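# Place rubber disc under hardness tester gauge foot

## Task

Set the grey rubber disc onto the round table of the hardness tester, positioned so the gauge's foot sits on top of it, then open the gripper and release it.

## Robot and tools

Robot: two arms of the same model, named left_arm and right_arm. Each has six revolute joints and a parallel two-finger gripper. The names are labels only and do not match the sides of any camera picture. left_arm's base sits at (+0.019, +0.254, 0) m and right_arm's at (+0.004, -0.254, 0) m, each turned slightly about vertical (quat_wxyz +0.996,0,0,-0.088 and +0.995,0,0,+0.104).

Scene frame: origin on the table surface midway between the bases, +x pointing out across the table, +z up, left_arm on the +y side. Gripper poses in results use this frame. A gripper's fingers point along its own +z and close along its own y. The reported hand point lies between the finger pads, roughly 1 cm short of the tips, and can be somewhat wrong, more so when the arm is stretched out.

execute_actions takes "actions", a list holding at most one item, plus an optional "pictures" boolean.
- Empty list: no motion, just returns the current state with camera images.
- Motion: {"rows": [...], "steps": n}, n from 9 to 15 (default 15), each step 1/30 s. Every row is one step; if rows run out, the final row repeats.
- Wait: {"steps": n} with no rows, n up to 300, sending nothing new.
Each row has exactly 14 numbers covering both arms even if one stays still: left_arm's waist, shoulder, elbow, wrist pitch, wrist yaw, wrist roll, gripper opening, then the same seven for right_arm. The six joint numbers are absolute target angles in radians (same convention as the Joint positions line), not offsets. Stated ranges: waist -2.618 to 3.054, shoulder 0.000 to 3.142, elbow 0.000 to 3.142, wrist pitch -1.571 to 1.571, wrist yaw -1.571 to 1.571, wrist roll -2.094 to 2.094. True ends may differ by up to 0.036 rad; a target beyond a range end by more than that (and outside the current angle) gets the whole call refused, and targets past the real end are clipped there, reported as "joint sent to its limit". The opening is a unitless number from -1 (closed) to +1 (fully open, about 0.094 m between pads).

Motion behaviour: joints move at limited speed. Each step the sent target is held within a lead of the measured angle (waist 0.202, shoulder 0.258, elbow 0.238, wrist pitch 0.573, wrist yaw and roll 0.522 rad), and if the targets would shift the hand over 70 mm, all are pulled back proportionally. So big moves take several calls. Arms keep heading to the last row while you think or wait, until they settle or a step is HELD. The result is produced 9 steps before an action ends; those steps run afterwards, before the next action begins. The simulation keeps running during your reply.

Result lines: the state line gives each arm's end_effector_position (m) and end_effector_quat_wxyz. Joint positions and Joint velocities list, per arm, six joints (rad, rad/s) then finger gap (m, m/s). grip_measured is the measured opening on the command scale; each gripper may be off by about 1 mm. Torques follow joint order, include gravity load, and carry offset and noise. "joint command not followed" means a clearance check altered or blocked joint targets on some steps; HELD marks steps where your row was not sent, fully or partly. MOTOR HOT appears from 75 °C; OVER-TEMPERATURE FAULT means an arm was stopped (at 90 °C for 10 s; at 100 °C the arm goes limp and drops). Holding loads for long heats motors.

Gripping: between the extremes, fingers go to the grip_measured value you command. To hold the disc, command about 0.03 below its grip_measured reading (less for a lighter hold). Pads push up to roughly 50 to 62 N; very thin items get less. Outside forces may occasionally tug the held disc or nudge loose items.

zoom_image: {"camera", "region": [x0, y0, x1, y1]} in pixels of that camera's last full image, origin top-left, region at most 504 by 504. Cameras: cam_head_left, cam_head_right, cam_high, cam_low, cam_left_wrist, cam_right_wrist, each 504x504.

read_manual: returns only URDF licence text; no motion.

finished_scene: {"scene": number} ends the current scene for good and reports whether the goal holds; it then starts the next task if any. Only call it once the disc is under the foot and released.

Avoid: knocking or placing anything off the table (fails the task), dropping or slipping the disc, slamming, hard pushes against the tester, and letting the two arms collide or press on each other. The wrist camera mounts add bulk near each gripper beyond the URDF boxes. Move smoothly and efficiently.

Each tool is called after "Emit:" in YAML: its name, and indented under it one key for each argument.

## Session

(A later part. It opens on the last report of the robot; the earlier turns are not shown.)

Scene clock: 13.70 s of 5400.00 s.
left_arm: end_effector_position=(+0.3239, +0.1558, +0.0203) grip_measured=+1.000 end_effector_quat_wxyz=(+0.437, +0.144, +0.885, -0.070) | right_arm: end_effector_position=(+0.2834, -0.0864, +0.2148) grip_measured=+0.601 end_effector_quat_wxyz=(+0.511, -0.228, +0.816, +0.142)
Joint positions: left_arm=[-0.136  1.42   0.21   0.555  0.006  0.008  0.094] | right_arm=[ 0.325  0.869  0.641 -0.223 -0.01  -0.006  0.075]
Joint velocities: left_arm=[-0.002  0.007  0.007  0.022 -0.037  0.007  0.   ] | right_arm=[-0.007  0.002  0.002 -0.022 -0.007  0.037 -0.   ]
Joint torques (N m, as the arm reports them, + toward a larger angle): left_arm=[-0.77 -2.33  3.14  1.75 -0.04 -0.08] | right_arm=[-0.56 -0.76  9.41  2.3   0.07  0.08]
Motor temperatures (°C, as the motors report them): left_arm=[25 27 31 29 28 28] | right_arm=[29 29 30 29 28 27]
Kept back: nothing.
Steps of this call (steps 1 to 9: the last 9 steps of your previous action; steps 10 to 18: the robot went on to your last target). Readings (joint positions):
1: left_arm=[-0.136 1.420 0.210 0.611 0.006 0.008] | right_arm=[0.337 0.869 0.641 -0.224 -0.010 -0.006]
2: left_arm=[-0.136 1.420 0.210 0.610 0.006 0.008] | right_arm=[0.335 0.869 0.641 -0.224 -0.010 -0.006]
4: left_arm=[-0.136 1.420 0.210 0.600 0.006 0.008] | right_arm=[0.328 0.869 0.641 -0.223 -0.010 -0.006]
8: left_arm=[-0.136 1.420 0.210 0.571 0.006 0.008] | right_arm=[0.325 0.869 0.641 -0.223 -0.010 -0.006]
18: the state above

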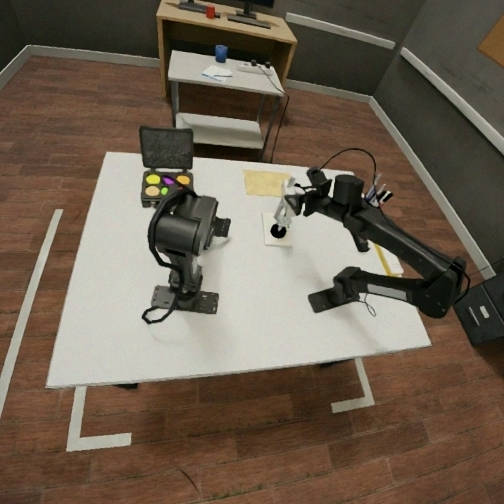

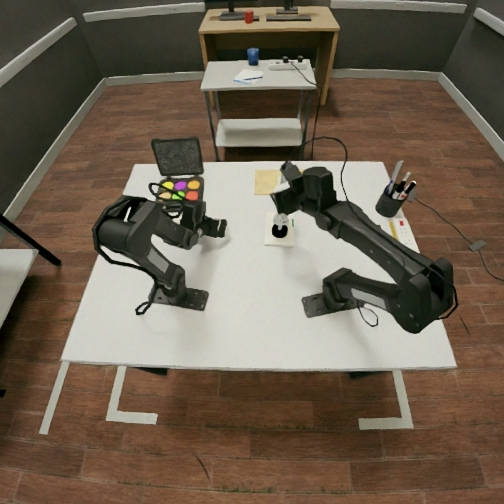

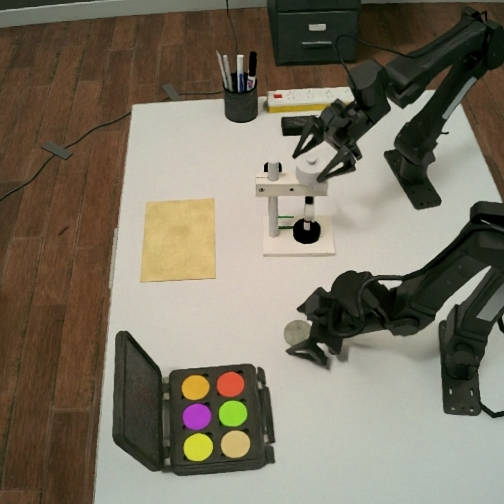

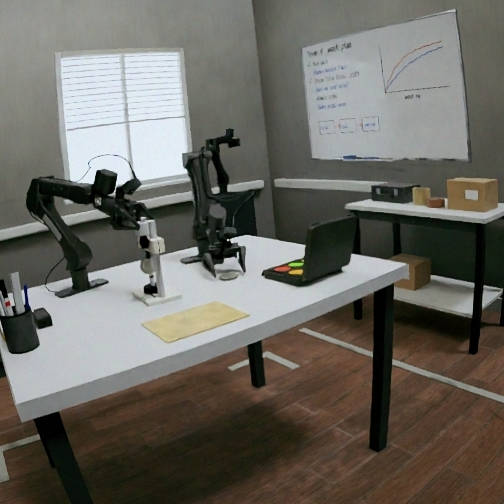

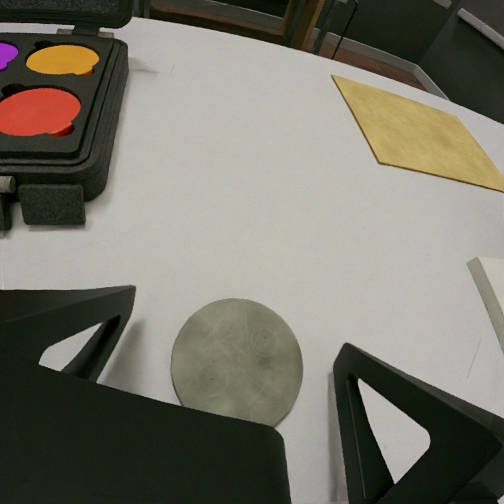

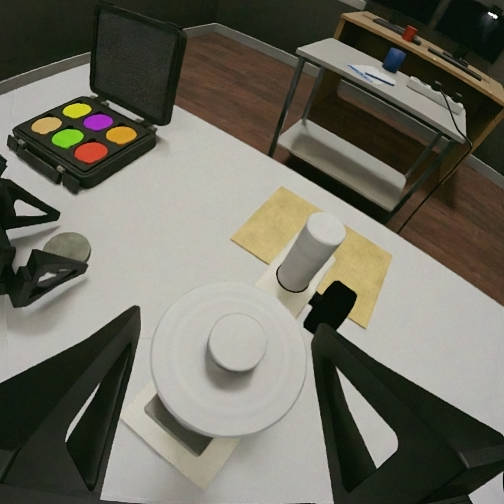

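Emit:
execute_actions:
  actions:
    - {"rows":[[-0.146,1.431,0.192,0.525,0,0,0.9, 0.318,0.872,0.673,-0.19,0,0,0.55],[-0.146,1.431,0.192,0.515,0,0,0.8, 0.318,0.872,0.673,-0.19,0,0,0.5],[-0.146,1.431,0.192,0.505,0,0,0.7, 0.318,0.872,0.673,-0.19,0,0,0.45],[-0.146,1.431,0.192,0.495,0,0,0.6, 0.318,0.872,0.673,-0.19,0,0,0.4],[-0.146,1.431,0.192,0.495,0,0,0.55, 0.318,0.872,0.673,-0.19,0,0,0.35],[-0.146,1.431,0.192,0.495,0,0,0.55, 0.318,0.872,0.673,-0.19,0,0,0.3],[-0.146,1.431,0.192,0.495,0,0,0.55, 0.318,0.872,0.673,-0.19,0,0,0.25],[-0.146,1.431,0.192,0.495,0,0,0.55, 0.318,0.872,0.673,-0.19,0,0,0.2],[-0.146,1.431,0.192,0.495,0,0,0.55, 0.318,0.872,0.673,-0.19,0,0,0.15]],"steps":9}

Emit:
execute_actions:
  actions:
    - {"steps":18}
  pictures: true

Emit:
zoom_image:
  camera: "cam_low"
  region: [180, 230, 260, 300]

Scene clock: 14.33 s of 5400.00 s.
left_arm: end_effector_position=(+0.3237, +0.1559, +0.0200) grip_measured=+1.000 end_effector_quat_wxyz=(+0.436, +0.144, +0.886, -0.070) | right_arm: end_effector_position=(+0.2834, -0.0864, +0.2148) grip_measured=+0.601 end_effector_quat_wxyz=(+0.511, -0.228, +0.816, +0.142)
Joint positions: left_arm=[-0.136  1.42   0.21   0.554  0.006  0.008  0.094] | right_arm=[ 0.325  0.869  0.641 -0.223 -0.01  -0.006  0.075]
Joint velocities: left_arm=[-0.007 -0.007 -0.022 -0.022 -0.022  0.066  0.   ] | right_arm=[-0.007  0.002 -0.017  0.022  0.051 -0.066 -0.   ]
Joint torques (N m, as the arm reports them, + toward a larger angle): left_arm=[-0.76 -2.33  3.14  1.78 -0.04 -0.08] | right_arm=[-0.57 -0.76  9.41  2.3   0.07  0.08]
Motor temperatures (°C, as the motors report them): left_arm=[25 27 31 29 28 28] | right_arm=[29 29 31 29 28 27]
Kept back: the last 9 steps of this action.
Steps of this call (steps 1 to 15: the robot went on to your last target; steps 16 to 19: nothing new was sent). Readings (joint positions):
1: left_arm=[-0.136 1.420 0.210 0.555 0.006 0.008] | right_arm=[0.325 0.869 0.641 -0.223 -0.010 -0.006]
2: left_arm=[-0.136 1.420 0.210 0.554 0.006 0.008] | right_arm=[0.325 0.869 0.641 -0.223 -0.010 -0.006]
4: left_arm=[-0.136 1.420 0.210 0.554 0.006 0.008] | right_arm=[0.325 0.869 0.641 -0.223 -0.010 -0.006]
8: left_arm=[-0.136 1.420 0.210 0.554 0.006 0.008] | right_arm=[0.325 0.869 0.641 -0.223 -0.010 -0.006]
19: the state above

Scene clock: 14.93 s of 5400.00 s.
left_arm: end_effector_position=(+0.3178, +0.1578, +0.0124) grip_measured=+0.552 end_effector_quat_wxyz=(+0.419, +0.145, +0.894, -0.067) | right_arm: end_effector_position=(+0.2832, -0.0861, +0.2149) grip_measured=+0.222 end_effector_quat_wxyz=(+0.511, -0.228, +0.816, +0.143)
Joint positions: left_arm=[-0.136  1.42   0.21   0.514  0.006  0.008  0.073] | right_arm=[ 0.325  0.869  0.641 -0.223 -0.012 -0.005  0.057]
Joint velocities: left_arm=[-0.002  0.002  0.007 -0.051 -0.095 -0.007  0.001] | right_arm=[ 0.002  0.012 -0.007 -0.022  0.022  0.022  0.   ]
Joint torques (N m, as the arm reports them, + toward a larger angle): left_arm=[-0.76 -2.29  3.1   1.73 -0.04 -0.08] | right_arm=[-0.58 -0.76  9.42  2.29  0.1   0.06]
Motor temperatures (°C, as the motors report them): left_arm=[25 27 31 29 28 28] | right_arm=[29 29 31 29 28 27]
Kept back: nothing.
Steps of this call (steps 1 to 9: the last 9 steps of your previous action; steps 10 to 18: the robot went on to your last target). Readings (joint positions):
1: left_arm=[-0.136 1.420 0.210 0.553 0.006 0.008] | right_arm=[0.325 0.869 0.641 -0.223 -0.010 -0.006]
2: left_arm=[-0.136 1.420 0.210 0.550 0.006 0.008] | right_arm=[0.325 0.869 0.641 -0.223 -0.010 -0.006]
4: left_arm=[-0.136 1.420 0.210 0.541 0.006 0.008] | right_arm=[0.325 0.869 0.641 -0.223 -0.010 -0.006]
8: left_arm=[-0.136 1.420 0.210 0.523 0.006 0.008] | right_arm=[0.325 0.869 0.641 -0.223 -0.011 -0.005]
18: the state above

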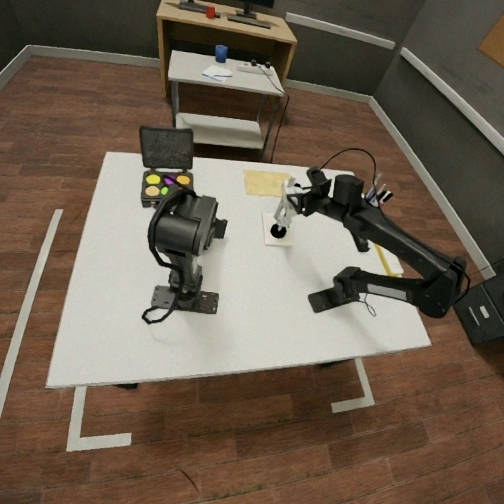

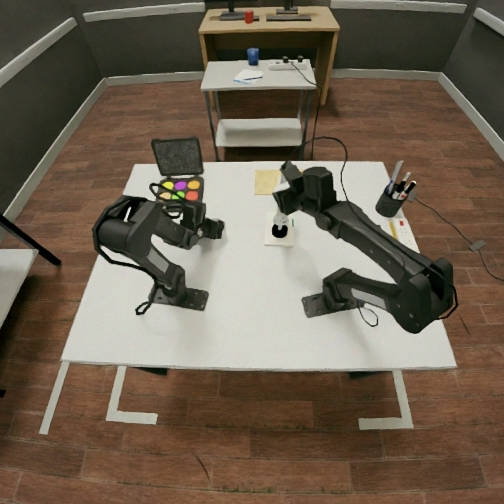

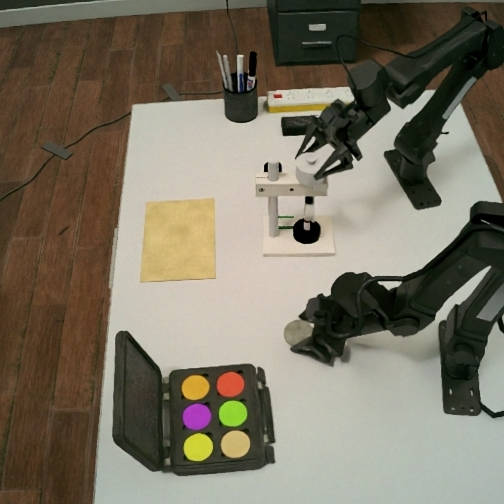

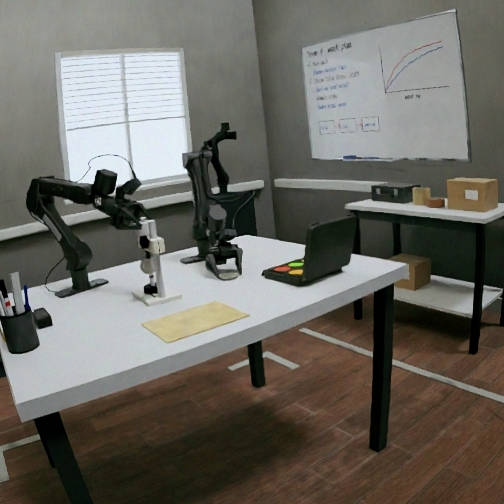

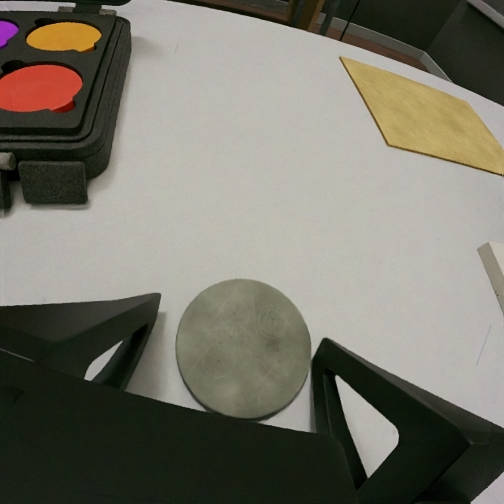

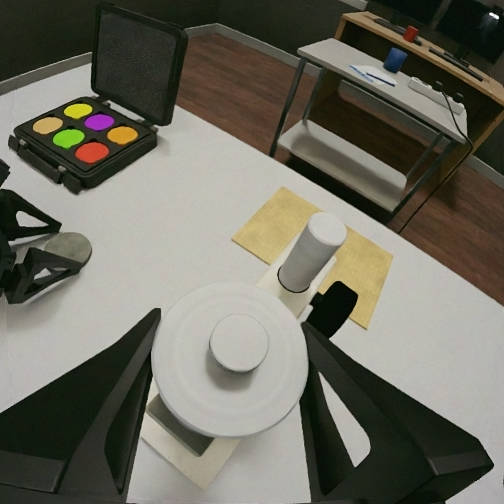

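Region (180, 230, 260, 300) of cam_low's 504x504 image, scaled by 6.300, with more detail than that image has; it fills the top 441 rows of this view, and the rest is white.

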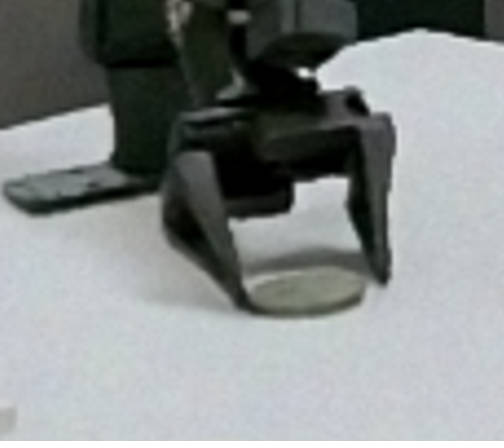

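Emit:
execute_actions:
  actions:
    - {"rows":[[-0.146,1.436,0.192,0.495,0,0,0.55, 0.318,0.872,0.673,-0.19,0,0,0.18],[-0.146,1.441,0.192,0.495,0,0,0.55, 0.318,0.872,0.673,-0.19,0,0,0.18],[-0.146,1.446,0.192,0.495,0,0,0.55, 0.318,0.872,0.673,-0.19,0,0,0.18],[-0.146,1.45,0.192,0.495,0,0,0.55, 0.318,0.872,0.673,-0.19,0,0,0.18]],"steps":9}

Emit:
execute_actions:
  actions:
    - {"steps":13}
  pictures: true

Emit:
zoom_image:
  camera: "cam_high"
  region: [270, 290, 360, 380]

Scene clock: 16.87 s of 5400.00 s.
left_arm: end_effector_position=(+0.3177, +0.1578, +0.0123) grip_measured=+0.552 end_effector_quat_wxyz=(+0.418, +0.145, +0.894, -0.067) | right_arm: end_effector_position=(+0.2832, -0.0861, +0.2149) grip_measured=+0.222 end_effector_quat_wxyz=(+0.511, -0.228, +0.816, +0.143)
Joint positions: left_arm=[-0.136  1.42   0.21   0.513  0.006  0.008  0.073] | right_arm=[ 0.325  0.869  0.641 -0.223 -0.012 -0.005  0.057]
Joint velocities: left_arm=[-0.002  0.002 -0.007  0.037 -0.007 -0.007 -0.   ] | right_arm=[ 0.002  0.002 -0.012  0.081  0.022 -0.051  0.   ]
Joint torques (N m, as the arm reports them, + toward a larger angle): left_arm=[-0.77 -2.29  3.11  1.73 -0.04 -0.08] | right_arm=[-0.58 -0.75  9.43  2.28  0.09  0.07]
Motor temperatures (°C, as the motors report them): left_arm=[25 27 31 29 28 28] | right_arm=[29 29 31 29 28 27]
Kept back: the last 9 steps of this action.
Steps of this call (steps 1 to 15: the robot went on to your last target; steps 16 to 58: nothing new was sent). Readings (joint positions):
1: left_arm=[-0.136 1.420 0.210 0.514 0.006 0.008] | right_arm=[0.325 0.869 0.641 -0.223 -0.012 -0.005]
2: left_arm=[-0.136 1.420 0.210 0.514 0.006 0.008] | right_arm=[0.325 0.869 0.641 -0.223 -0.012 -0.005]
4: left_arm=[-0.136 1.420 0.210 0.514 0.006 0.008] | right_arm=[0.325 0.869 0.641 -0.223 -0.012 -0.005]
8: left_arm=[-0.136 1.420 0.210 0.513 0.006 0.008] | right_arm=[0.325 0.869 0.641 -0.223 -0.012 -0.005]
58: the state above

Scene clock: 17.30 s of 5400.00 s.
left_arm: end_effector_position=(+0.3180, +0.1579, +0.0111) grip_measured=+0.552 end_effector_quat_wxyz=(+0.418, +0.145, +0.894, -0.066) | right_arm: end_effector_position=(+0.2833, -0.0861, +0.2150) grip_measured=+0.222 end_effector_quat_wxyz=(+0.511, -0.228, +0.816, +0.143)
Joint positions: left_arm=[-0.136  1.428  0.21   0.52   0.005  0.008  0.073] | right_arm=[ 0.325  0.869  0.641 -0.222 -0.012 -0.005  0.057]
Joint velocities: left_arm=[-0.007 -0.027 -0.022  0.007 -0.081 -0.007 -0.   ] | right_arm=[-0.017  0.002  0.017  0.037 -0.066 -0.022 -0.   ]
Joint torques (N m, as the arm reports them, + toward a larger angle): left_arm=[-0.76 -1.52  3.08  1.66 -0.03 -0.08] | right_arm=[-0.58 -0.89  9.37  2.3   0.09  0.07]
Motor temperatures (°C, as the motors report them): left_arm=[25 27 31 29 28 28] | right_arm=[29 29 31 30 28 27]
Kept back: nothing.
Steps of this call (steps 1 to 9: the last 9 steps of your previous action; steps 10 to 13: the robot went on to your last target). Readings (joint positions):
1: left_arm=[-0.136 1.420 0.210 0.513 0.006 0.008] | right_arm=[0.325 0.869 0.641 -0.223 -0.012 -0.005]
2: left_arm=[-0.136 1.420 0.210 0.513 0.006 0.008] | right_arm=[0.325 0.869 0.641 -0.223 -0.012 -0.005]
4: left_arm=[-0.136 1.424 0.210 0.515 0.006 0.008] | right_arm=[0.325 0.869 0.641 -0.223 -0.012 -0.005]
8: left_arm=[-0.136 1.428 0.210 0.520 0.005 0.008] | right_arm=[0.325 0.869 0.641 -0.223 -0.012 -0.005]
13: the state above

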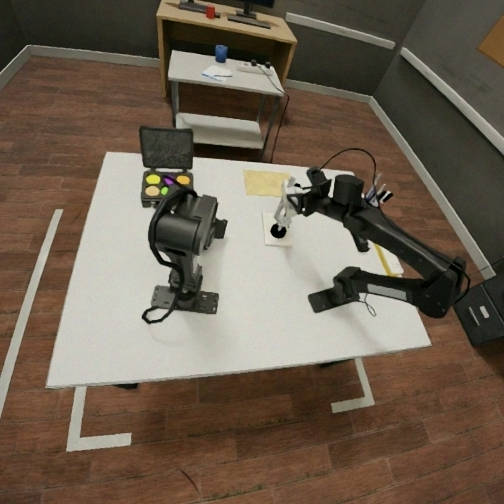

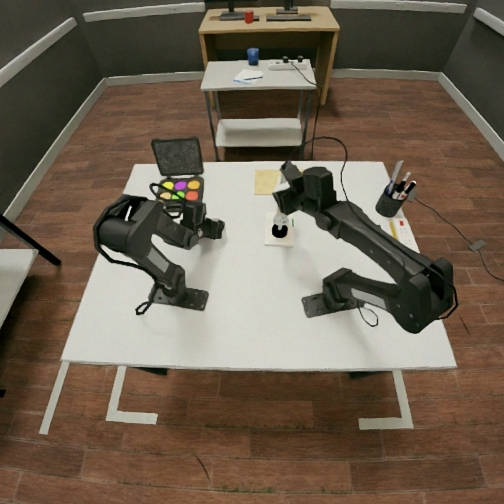

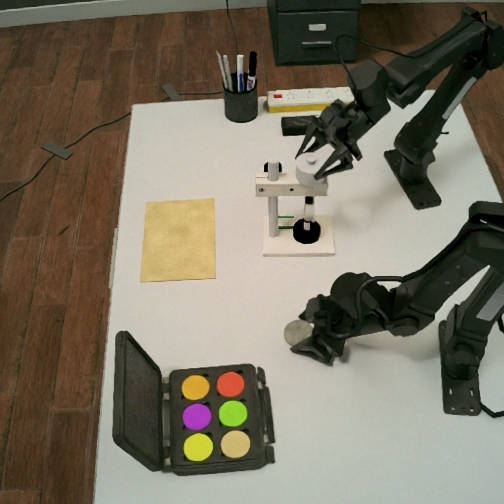

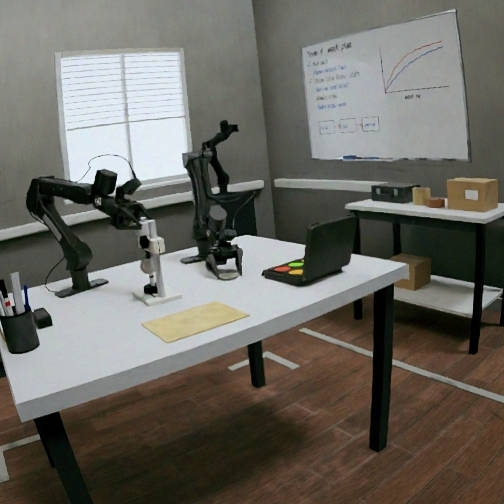

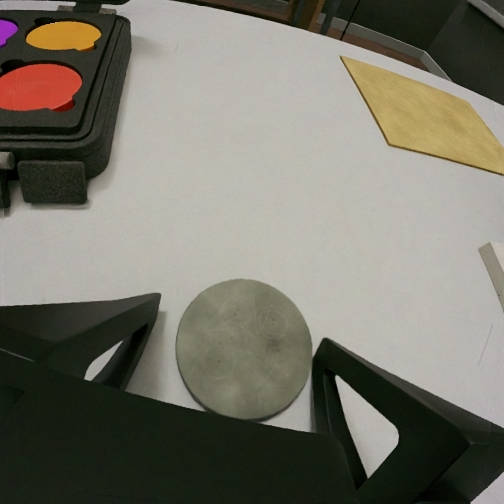

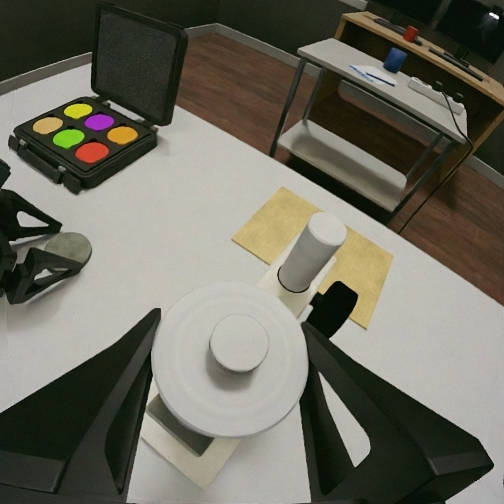

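Region (270, 290, 360, 380) of cam_high's 504x504 image, scaled by 5.600, with more detail than that image has.

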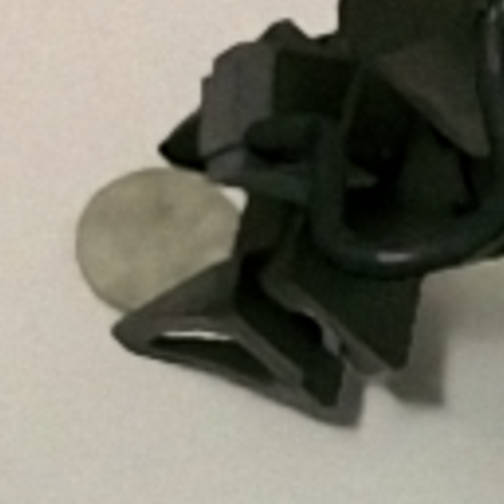

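Emit:
execute_actions:
  actions:
    - {"rows":[[-0.146,1.44,0.192,0.5,0,0,0.5, 0.318,0.87,0.68,-0.185,0,0,0.18],[-0.146,1.44,0.192,0.5,0,0,0.45, 0.318,0.868,0.687,-0.18,0,0,0.18],[-0.146,1.44,0.192,0.5,0,0,0.4, 0.318,0.866,0.694,-0.175,0,0,0.18],[-0.146,1.44,0.192,0.5,0,0,0.36, 0.318,0.864,0.701,-0.17,0,0,0.18],[-0.146,1.44,0.192,0.5,0,0,0.32, 0.318,0.862,0.708,-0.165,0,0,0.18],[-0.146,1.44,0.192,0.5,0,0,0.28, 0.318,0.86,0.715,-0.16,0,0,0.18],[-0.146,1.44,0.192,0.5,0,0,0.24, 0.318,0.858,0.722,-0.155,0,0,0.18],[-0.146,1.44,0.192,0.5,0,0,0.2, 0.318,0.856,0.729,-0.15,0,0,0.18],[-0.146,1.44,0.192,0.5,0,0,0.16, 0.318,0.854,0.736,-0.145,0,0,0.18],[-0.146,1.44,0.192,0.5,0,0,0.12, 0.318,0.852,0.743,-0.14,0,0,0.18],[-0.146,1.44,0.192,0.5,0,0,0.08, 0.318,0.852,0.75,-0.135,0,0,0.18]],"steps":11}

Emit:
execute_actions:
  actions:
    - {"steps":18}

Scene clock: 17.97 s of 5400.00 s.
left_arm: end_effector_position=(+0.3181, +0.1582, +0.0112) grip_measured=+0.473 end_effector_quat_wxyz=(+0.418, +0.145, +0.894, -0.066) | right_arm: end_effector_position=(+0.2833, -0.0861, +0.2150) grip_measured=+0.222 end_effector_quat_wxyz=(+0.511, -0.228, +0.816, +0.143)
Joint positions: left_arm=[-0.136  1.428  0.21   0.521  0.003  0.008  0.069] | right_arm=[ 0.325  0.869  0.641 -0.222 -0.012 -0.005  0.057]
Joint velocities: left_arm=[-0.012 -0.012 -0.002  0.037  0.022  0.022 -0.042] | right_arm=[ 0.007  0.002 -0.002  0.007  0.051 -0.022  0.001]
Joint torques (N m, as the arm reports them, + toward a larger angle): left_arm=[-0.76 -2.35  3.14  1.75 -0.05 -0.08] | right_arm=[-0.6  -1.07 10.43  2.39  0.08  0.11]
Motor temperatures (°C, as the motors report them): left_arm=[25 27 31 29 28 28] | right_arm=[29 29 31 30 28 27]
Steps of this call (steps 1 to 15: the robot went on to your last target; steps 16 to 18: nothing new was sent; steps 19 to 20: the first 2 steps of this action). Readings (joint positions):
19: left_arm=[-0.136 1.428 0.210 0.521 0.004 0.008] | right_arm=[0.325 0.869 0.641 -0.222 -0.012 -0.005]
20: the state above

Scene clock: 18.57 s of 5400.00 s.
left_arm: end_effector_position=(+0.3181, +0.1583, +0.0112) grip_measured=+0.233 end_effector_quat_wxyz=(+0.418, +0.144, +0.895, -0.066) | right_arm: end_effector_position=(+0.2836, -0.0859, +0.2193) grip_measured=+0.222 end_effector_quat_wxyz=(+0.507, -0.229, +0.819, +0.142)
Joint positions: left_arm=[-0.136  1.428  0.21   0.521  0.003  0.007  0.058] | right_arm=[ 0.325  0.878  0.67  -0.254 -0.012 -0.005  0.057]
Joint velocities: left_arm=[-0.012  0.017  0.007 -0.022 -0.037  0.051  0.   ] | right_arm=[-0.007 -0.027  0.012 -0.022  0.037 -0.007 -0.001]
Joint torques (N m, as the arm reports them, + toward a larger angle): left_arm=[-0.77 -2.28  3.07  1.71 -0.01 -0.07] | right_arm=[-0.58 -3.2  12.94  3.18  0.09  0.06]
Motor temperatures (°C, as the motors report them): left_arm=[25 27 31 29 28 28] | right_arm=[29 29 32 30 28 27]
Kept back: nothing.
Steps of this call (steps 1 to 9: the last 9 steps of your previous action; steps 10 to 18: the robot went on to your last target). Readings (joint positions):
1: left_arm=[-0.136 1.428 0.210 0.521 0.003 0.008] | right_arm=[0.325 0.869 0.643 -0.222 -0.012 -0.005]
2: left_arm=[-0.136 1.428 0.210 0.521 0.003 0.008] | right_arm=[0.325 0.869 0.644 -0.223 -0.012 -0.005]
4: left_arm=[-0.136 1.428 0.210 0.521 0.003 0.008] | right_arm=[0.325 0.869 0.648 -0.227 -0.012 -0.005]
8: left_arm=[-0.136 1.428 0.210 0.521 0.003 0.007] | right_arm=[0.325 0.873 0.660 -0.240 -0.012 -0.005]
18: the state above

Emit:
execute_actions:
  actions:
    - {"rows":[[-0.146,1.42,0.23,0.5,0,0,0.19, 0.318,0.85,0.753,-0.133,0,0,0.18],[-0.146,1.405,0.25,0.48,0,0,0.19, 0.318,0.849,0.756,-0.131,0,0,0.18],[-0.146,1.39,0.275,0.45,0,0,0.19, 0.318,0.848,0.759,-0.129,0,0,0.18],[-0.16,1.375,0.3,0.41,0,0,0.19, 0.318,0.847,0.762,-0.127,0,0,0.18],[-0.19,1.36,0.325,0.37,0,0,0.19, 0.318,0.846,0.765,-0.125,0,0,0.18],[-0.23,1.35,0.345,0.33,0,0,0.19, 0.318,0.845,0.768,-0.123,0,0,0.18],[-0.28,1.34,0.365,0.29,0,0,0.19, 0.318,0.844,0.771,-0.121,0,0,0.18],[-0.34,1.33,0.385,0.25,0,0,0.19, 0.318,0.843,0.774,-0.12,0,0,0.18],[-0.4,1.32,0.4,0.225,0,0,0.19, 0.318,0.842,0.777,-0.12,0,0,0.18],[-0.46,1.315,0.409,0.212,0,0,0.19, 0.318,0.841,0.78,-0.12,0,0,0.18],[-0.52,1.315,0.409,0.212,0,0,0.19, 0.318,0.84,0.783,-0.12,0,0,0.18],[-0.58,1.315,0.409,0.212,0,0,0.19, 0.318,0.839,0.786,-0.12,0,0,0.18],[-0.64,1.315,0.409,0.212,0,0,0.19, 0.318,0.838,0.789,-0.12,0,0,0.18],[-0.7,1.315,0.409,0.212,0,0,0.19, 0.318,0.837,0.792,-0.12,0,0,0.18],[-0.743,1.315,0.409,0.212,0,0,0.19, 0.318,0.836,0.795,-0.12,0,0,0.18]],"steps":15}

Emit:
execute_actions:
  actions:
    - {"steps":20}
  pictures: true

Emit:
zoom_image:
  camera: "cam_low"
  region: [110, 185, 240, 310]

Scene clock: 20.13 s of 5400.00 s.
left_arm: end_effector_position=(+0.3258, +0.1463, +0.0239) grip_measured=+0.233 end_effector_quat_wxyz=(+0.418, +0.157, +0.892, -0.070) | right_arm: end_effector_position=(+0.2837, -0.0858, +0.2209) grip_measured=+0.222 end_effector_quat_wxyz=(+0.508, -0.229, +0.818, +0.142)
Joint positions: left_arm=[-0.168  1.399  0.272  0.431 -0.003  0.006  0.058] | right_arm=[ 0.325  0.878  0.676 -0.258 -0.012 -0.005  0.057]
Joint velocities: left_arm=[-0.691 -0.339  0.657 -0.711 -0.081 -0.066  0.001] | right_arm=[-0.017  0.002  0.056 -0.139 -0.066 -0.066  0.   ]
Joint torques (N m, as the arm reports them, + toward a larger angle): left_arm=[-1.6  -5.36  6.87  2.1   0.22 -0.04] | right_arm=[-0.57 -3.81 13.57  3.4   0.1   0.07]
Motor temperatures (°C, as the motors report them): left_arm=[25 27 31 29 28 28] | right_arm=[29 29 32 31 28 27]
Steps of this call (steps 1 to 15: the robot went on to your last target; steps 16 to 41: nothing new was sent; steps 42 to 47: the first 6 steps of this action). Readings (joint positions):
42: left_arm=[-0.136 1.428 0.210 0.521 0.003 0.007] | right_arm=[0.325 0.878 0.670 -0.254 -0.012 -0.005]
43: left_arm=[-0.136 1.428 0.212 0.518 0.003 0.007] | right_arm=[0.325 0.878 0.670 -0.254 -0.012 -0.005]
45: left_arm=[-0.139 1.420 0.233 0.484 0.002 0.007] | right_arm=[0.325 0.878 0.672 -0.255 -0.012 -0.005]
47: the state above

Scene clock: 20.80 s of 5400.00 s.
left_arm: end_effector_position=(+0.2254, -0.0171, +0.0532) grip_measured=+0.233 end_effector_quat_wxyz=(+0.375, +0.406, +0.811, -0.189) | right_arm: end_effector_position=(+0.2837, -0.0858, +0.2279) grip_measured=+0.222 end_effector_quat_wxyz=(+0.509, -0.229, +0.817, +0.143)
Joint positions: left_arm=[-0.743  1.33   0.397  0.23   0.01   0.006  0.058] | right_arm=[ 0.325  0.878  0.701 -0.28  -0.012 -0.005  0.057]
Joint velocities: left_arm=[-0.002 -0.012  0.002 -0.095  0.022 -0.051  0.   ] | right_arm=[-0.012 -0.007 -0.012  0.007  0.022 -0.007  0.   ]
Joint torques (N m, as the arm reports them, + toward a larger angle): left_arm=[-0.02 -4.62  6.29  1.8  -0.07 -0.06] | right_arm=[-0.54 -4.38 13.65  3.51  0.08  0.08]
Motor temperatures (°C, as the motors report them): left_arm=[25 27 31 29 28 28] | right_arm=[29 29 33 31 28 27]
Kept back: nothing.
Steps of this call (steps 1 to 9: the last 9 steps of your previous action; steps 10 to 20: the robot went on to your last target). Readings (joint positions):
1: left_arm=[-0.199 1.386 0.295 0.405 -0.006 0.006] | right_arm=[0.325 0.878 0.678 -0.260 -0.012 -0.005]
2: left_arm=[-0.241 1.374 0.320 0.378 -0.009 0.006] | right_arm=[0.325 0.878 0.680 -0.262 -0.012 -0.005]
4: left_arm=[-0.350 1.350 0.365 0.334 -0.012 0.006] | right_arm=[0.325 0.878 0.685 -0.266 -0.012 -0.005]
8: left_arm=[-0.596 1.330 0.397 0.296 -0.007 0.006] | right_arm=[0.325 0.878 0.693 -0.274 -0.012 -0.005]
20: the state above

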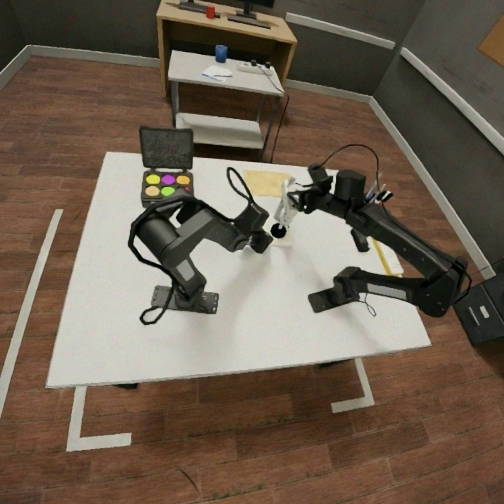

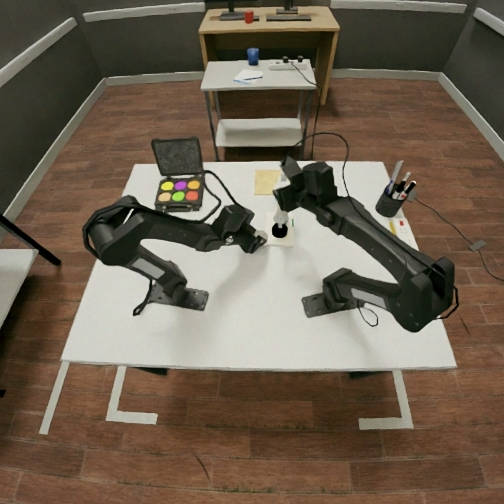

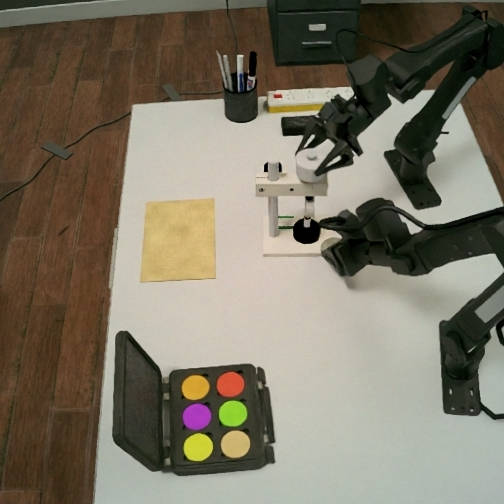

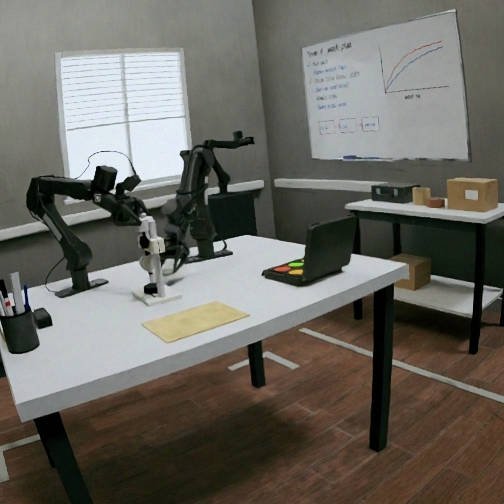

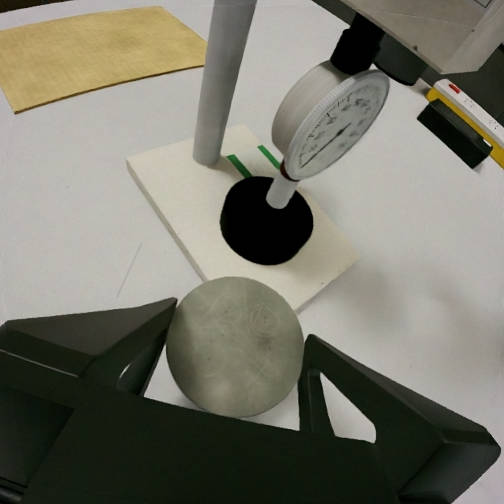

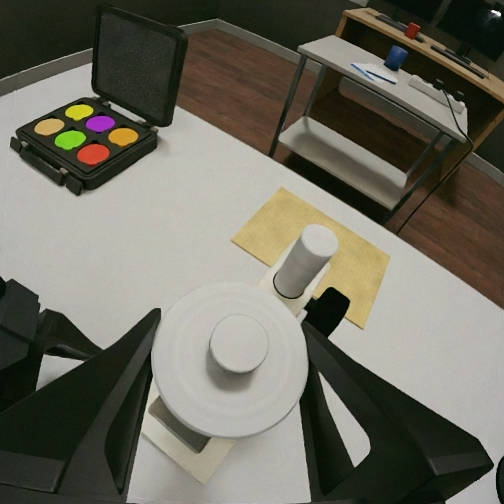

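Region (110, 185, 240, 310) of cam_low's 504x504 image, scaled by 3.877, with more detail than that image has; it fills the top 485 rows of this view, and the rest is white.

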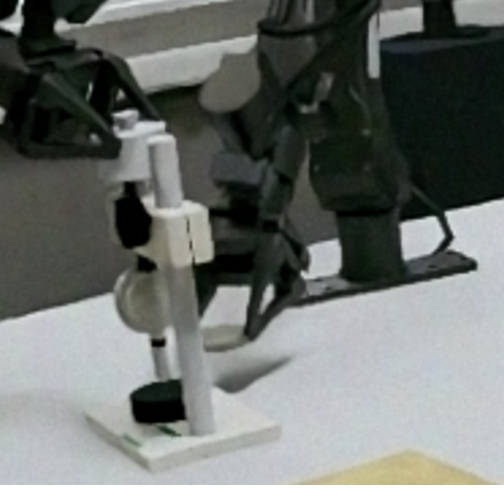

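Emit:
execute_actions:
  actions:
    - {"rows":[[-0.74,1.345,0.415,0.235,0,0,0.19, 0.318,0.836,0.798,-0.122,0,0,0.18],[-0.736,1.36,0.425,0.245,0,0,0.19, 0.318,0.836,0.801,-0.124,0,0,0.18],[-0.732,1.38,0.437,0.255,0,0,0.19, 0.318,0.836,0.804,-0.126,0,0,0.18],[-0.729,1.4,0.449,0.265,0,0,0.19, 0.318,0.836,0.807,-0.128,0,0,0.18],[-0.726,1.42,0.461,0.275,0,0,0.19, 0.318,0.836,0.81,-0.13,0,0,0.18],[-0.726,1.44,0.473,0.285,0,0,0.19, 0.318,0.836,0.813,-0.132,0,0,0.18],[-0.726,1.46,0.486,0.295,0,0,0.19, 0.318,0.836,0.816,-0.134,0,0,0.18],[-0.726,1.48,0.499,0.304,0,0,0.19, 0.318,0.836,0.819,-0.136,0,0,0.18],[-0.726,1.5,0.512,0.312,0,0,0.19, 0.318,0.836,0.822,-0.138,0,0,0.18],[-0.726,1.52,0.525,0.32,0,0,0.19, 0.318,0.836,0.825,-0.14,0,0,0.18],[-0.726,1.54,0.537,0.326,0,0,0.19, 0.318,0.836,0.825,-0.14,0,0,0.18],[-0.726,1.558,0.546,0.326,0,0,0.19, 0.318,0.836,0.825,-0.14,0,0,0.18]],"steps":12}

Emit:
execute_actions:
  actions:
    - {"steps":20}
  pictures: true

Emit:
zoom_image:
  camera: "cam_low"
  region: [120, 220, 210, 310]

Scene clock: 22.07 s of 5400.00 s.
left_arm: end_effector_position=(+0.2257, -0.0174, +0.0513) grip_measured=+0.233 end_effector_quat_wxyz=(+0.373, +0.407, +0.812, -0.188) | right_arm: end_effector_position=(+0.2837, -0.0858, +0.2278) grip_measured=+0.222 end_effector_quat_wxyz=(+0.509, -0.229, +0.818, +0.143)
Joint positions: left_arm=[-0.743  1.34   0.399  0.232  0.01   0.006  0.058] | right_arm=[ 0.325  0.878  0.701 -0.28  -0.012 -0.005  0.057]
Joint velocities: left_arm=[-0.002  0.305  0.095  0.095 -0.022  0.037 -0.001] | right_arm=[ 0.012  0.007  0.007 -0.095 -0.066 -0.037 -0.001]
Joint torques (N m, as the arm reports them, + toward a larger angle): left_arm=[ 0.81 -1.55  7.81  2.01 -0.08 -0.06] | right_arm=[-0.53 -4.26 14.03  3.4   0.08  0.07]
Motor temperatures (°C, as the motors report them): left_arm=[25 27 31 29 28 28] | right_arm=[29 29 34 32 28 27]
Steps of this call (steps 1 to 30: the robot went on to your last target; steps 31 to 35: nothing new was sent; steps 36 to 38: the first 3 steps of this action). Readings (joint positions):
36: left_arm=[-0.743 1.330 0.397 0.226 0.010 0.006] | right_arm=[0.325 0.878 0.701 -0.280 -0.012 -0.005]
37: left_arm=[-0.743 1.333 0.397 0.228 0.010 0.006] | right_arm=[0.325 0.878 0.701 -0.280 -0.012 -0.005]
38: the state above

Scene clock: 22.73 s of 5400.00 s.
left_arm: end_effector_position=(+0.2464, -0.0399, +0.0347) grip_measured=+0.233 end_effector_quat_wxyz=(+0.359, +0.407, +0.820, -0.180) | right_arm: end_effector_position=(+0.2839, -0.0863, +0.2357) grip_measured=+0.222 end_effector_quat_wxyz=(+0.511, -0.228, +0.817, +0.142)
Joint positions: left_arm=[-0.736  1.539  0.507  0.287  0.009  0.006  0.058] | right_arm=[ 0.324  0.878  0.728 -0.303 -0.011 -0.006  0.057]
Joint velocities: left_arm=[-0.007  0.002 -0.007 -0.051  0.037  0.007  0.001] | right_arm=[-0.017 -0.007 -0.012  0.051 -0.022 -0.037 -0.001]
Joint torques (N m, as the arm reports them, + toward a larger angle): left_arm=[ 0.68 -3.59  7.9   2.26 -0.08 -0.06] | right_arm=[-0.47 -4.29 13.67  3.52  0.08  0.08]
Motor temperatures (°C, as the motors report them): left_arm=[25 27 31 30 28 28] | right_arm=[29 29 34 32 28 27]
Kept back: nothing.
Steps of this call (steps 1 to 9: the last 9 steps of your previous action; steps 10 to 20: the robot went on to your last target). Readings (joint positions):
1: left_arm=[-0.743 1.354 0.405 0.236 0.010 0.006] | right_arm=[0.325 0.878 0.701 -0.280 -0.012 -0.005]
2: left_arm=[-0.741 1.372 0.413 0.241 0.010 0.006] | right_arm=[0.325 0.878 0.702 -0.282 -0.012 -0.005]
4: left_arm=[-0.737 1.415 0.435 0.253 0.009 0.006] | right_arm=[0.325 0.878 0.707 -0.285 -0.012 -0.005]
8: left_arm=[-0.736 1.497 0.487 0.283 0.009 0.006] | right_arm=[0.325 0.878 0.721 -0.296 -0.012 -0.005]
20: the state above

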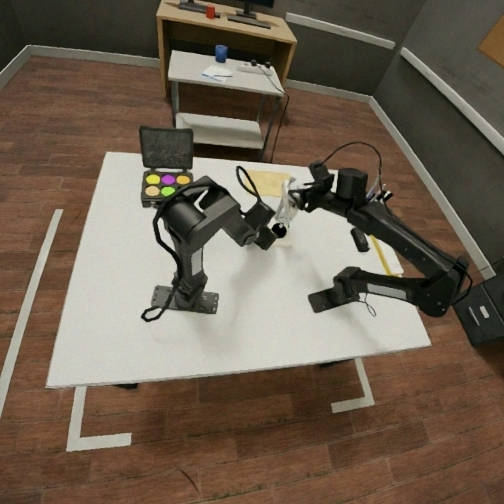

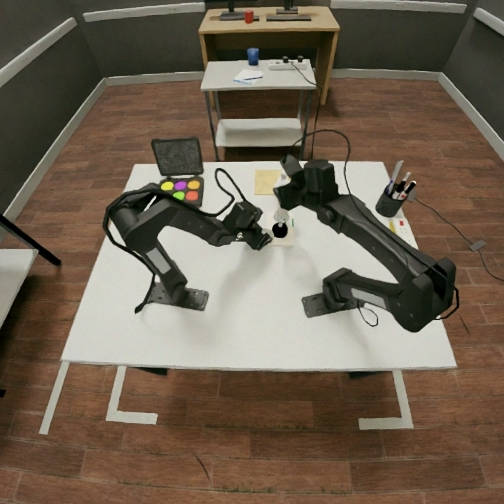

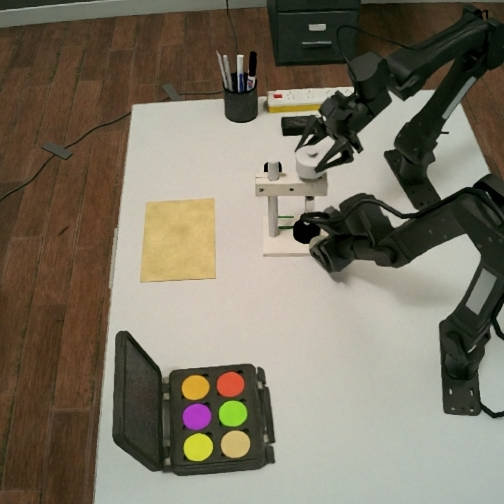

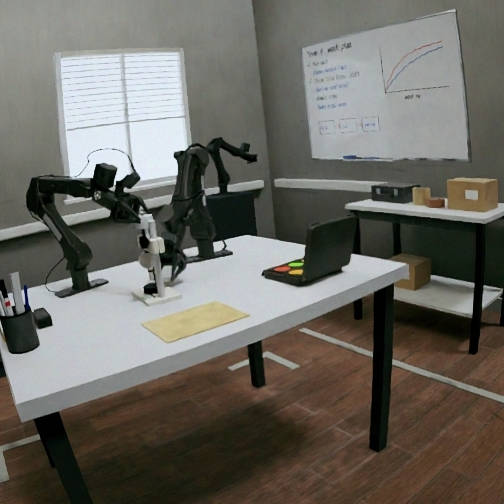

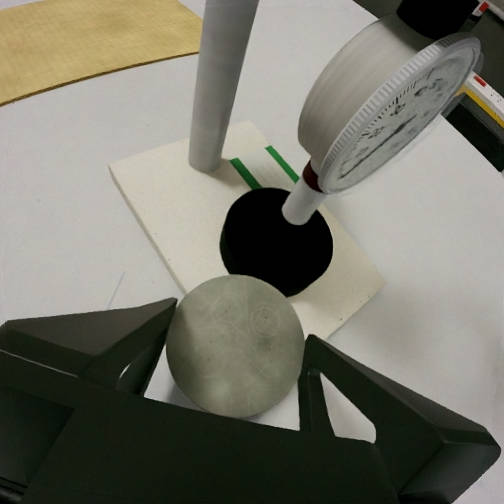

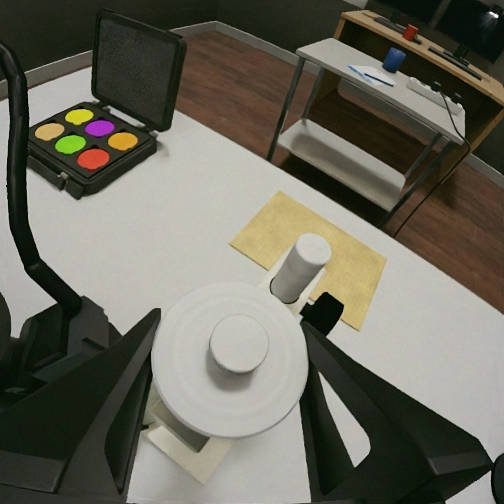

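Region (120, 220, 210, 310) of cam_low's 504x504 image, scaled by 5.600, with more detail than that image has.

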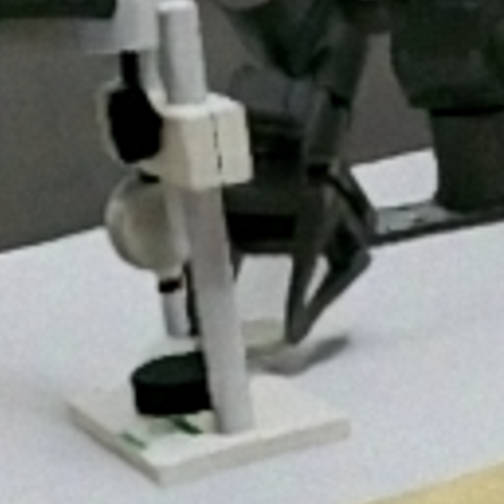

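Emit:
execute_actions:
  actions:
    - {"rows":[[-0.726,1.53,0.51,0.29,0,0,0.19, 0.318,0.836,0.825,-0.14,0,0,0.18],[-0.726,1.52,0.49,0.285,0,0,0.19, 0.318,0.836,0.825,-0.14,0,0,0.18],[-0.726,1.51,0.48,0.285,0,0,0.19, 0.318,0.836,0.825,-0.14,0,0,0.18],[-0.726,1.5,0.47,0.285,0,0,0.19, 0.318,0.836,0.825,-0.14,0,0,0.18],[-0.726,1.49,0.47,0.285,0,0,0.19, 0.318,0.836,0.825,-0.14,0,0,0.18],[-0.726,1.48,0.47,0.285,0,0,0.19, 0.318,0.836,0.825,-0.14,0,0,0.18],[-0.726,1.47,0.47,0.285,0,0,0.19, 0.318,0.836,0.825,-0.14,0,0,0.18],[-0.726,1.465,0.47,0.29,0,0,0.19, 0.318,0.836,0.825,-0.14,0,0,0.18],[-0.726,1.465,0.47,0.3,0,0,0.19, 0.318,0.836,0.825,-0.14,0,0,0.18]],"steps":9}

Emit:
execute_actions:
  actions:
    - {"steps":17}

Scene clock: 23.83 s of 5400.00 s.
left_arm: end_effector_position=(+0.2464, -0.0399, +0.0347) grip_measured=+0.233 end_effector_quat_wxyz=(+0.359, +0.407, +0.820, -0.180) | right_arm: end_effector_position=(+0.2839, -0.0863, +0.2357) grip_measured=+0.222 end_effector_quat_wxyz=(+0.511, -0.228, +0.817, +0.142)
Joint positions: left_arm=[-0.736  1.539  0.507  0.287  0.009  0.006  0.058] | right_arm=[ 0.324  0.878  0.728 -0.303 -0.011 -0.006  0.057]
Joint velocities: left_arm=[-0.007 -0.012 -0.002  0.022 -0.037  0.007  0.001] | right_arm=[-0.017 -0.017  0.012 -0.022 -0.095  0.051  0.   ]
Joint torques (N m, as the arm reports them, + toward a larger angle): left_arm=[ 0.69 -3.57  7.9   2.26 -0.07 -0.06] | right_arm=[-0.48 -4.31 13.68  3.52  0.08  0.07]
Motor temperatures (°C, as the motors report them): left_arm=[25 28 31 30 28 28] | right_arm=[29 29 34 32 28 27]
Kept back: the last 9 steps of this action.
Steps of this call (steps 1 to 15: the robot went on to your last target; steps 16 to 33: nothing new was sent). Readings (joint positions):
1: left_arm=[-0.736 1.539 0.507 0.287 0.009 0.006] | right_arm=[0.324 0.878 0.728 -0.303 -0.011 -0.006]
2: left_arm=[-0.736 1.539 0.507 0.287 0.009 0.006] | right_arm=[0.324 0.878 0.728 -0.303 -0.011 -0.006]
4: left_arm=[-0.736 1.539 0.507 0.287 0.009 0.006] | right_arm=[0.324 0.878 0.728 -0.303 -0.011 -0.006]
8: left_arm=[-0.736 1.539 0.507 0.287 0.009 0.006] | right_arm=[0.324 0.878 0.728 -0.303 -0.011 -0.006]
33: the state above

Scene clock: 24.40 s of 5400.00 s.
left_arm: end_effector_position=(+0.2452, -0.0384, +0.0470) grip_measured=+0.233 end_effector_quat_wxyz=(+0.375, +0.404, +0.813, -0.187) | right_arm: end_effector_position=(+0.2839, -0.0863, +0.2357) grip_measured=+0.222 end_effector_quat_wxyz=(+0.511, -0.228, +0.817, +0.142)
Joint positions: left_arm=[-0.736  1.485  0.486  0.294  0.009  0.006  0.058] | right_arm=[ 0.324  0.878  0.728 -0.303 -0.011 -0.006  0.057]
Joint velocities: left_arm=[ 0.002 -0.002  0.017  0.081  0.095 -0.007 -0.001] | right_arm=[-0.007 -0.002 -0.022  0.007 -0.066 -0.007  0.001]
Joint torques (N m, as the arm reports them, + toward a larger angle): left_arm=[ 0.71 -6.2   3.97  1.97 -0.07 -0.06] | right_arm=[-0.46 -4.3  13.69  3.52  0.07  0.08]
Motor temperatures (°C, as the motors report them): left_arm=[25 28 31 30 28 28] | right_arm=[29 29 35 33 28 27]
Kept back: nothing.
Steps of this call (steps 1 to 9: the last 9 steps of your previous action; steps 10 to 17: the robot went on to your last target). Readings (joint positions):
1: left_arm=[-0.736 1.539 0.507 0.286 0.009 0.006] | right_arm=[0.324 0.878 0.728 -0.303 -0.011 -0.006]
2: left_arm=[-0.736 1.537 0.507 0.286 0.009 0.006] | right_arm=[0.324 0.878 0.728 -0.303 -0.011 -0.006]
4: left_arm=[-0.736 1.527 0.502 0.286 0.009 0.006] | right_arm=[0.324 0.878 0.728 -0.303 -0.011 -0.006]
8: left_arm=[-0.736 1.502 0.487 0.286 0.009 0.006] | right_arm=[0.324 0.878 0.728 -0.303 -0.011 -0.006]
17: the state above


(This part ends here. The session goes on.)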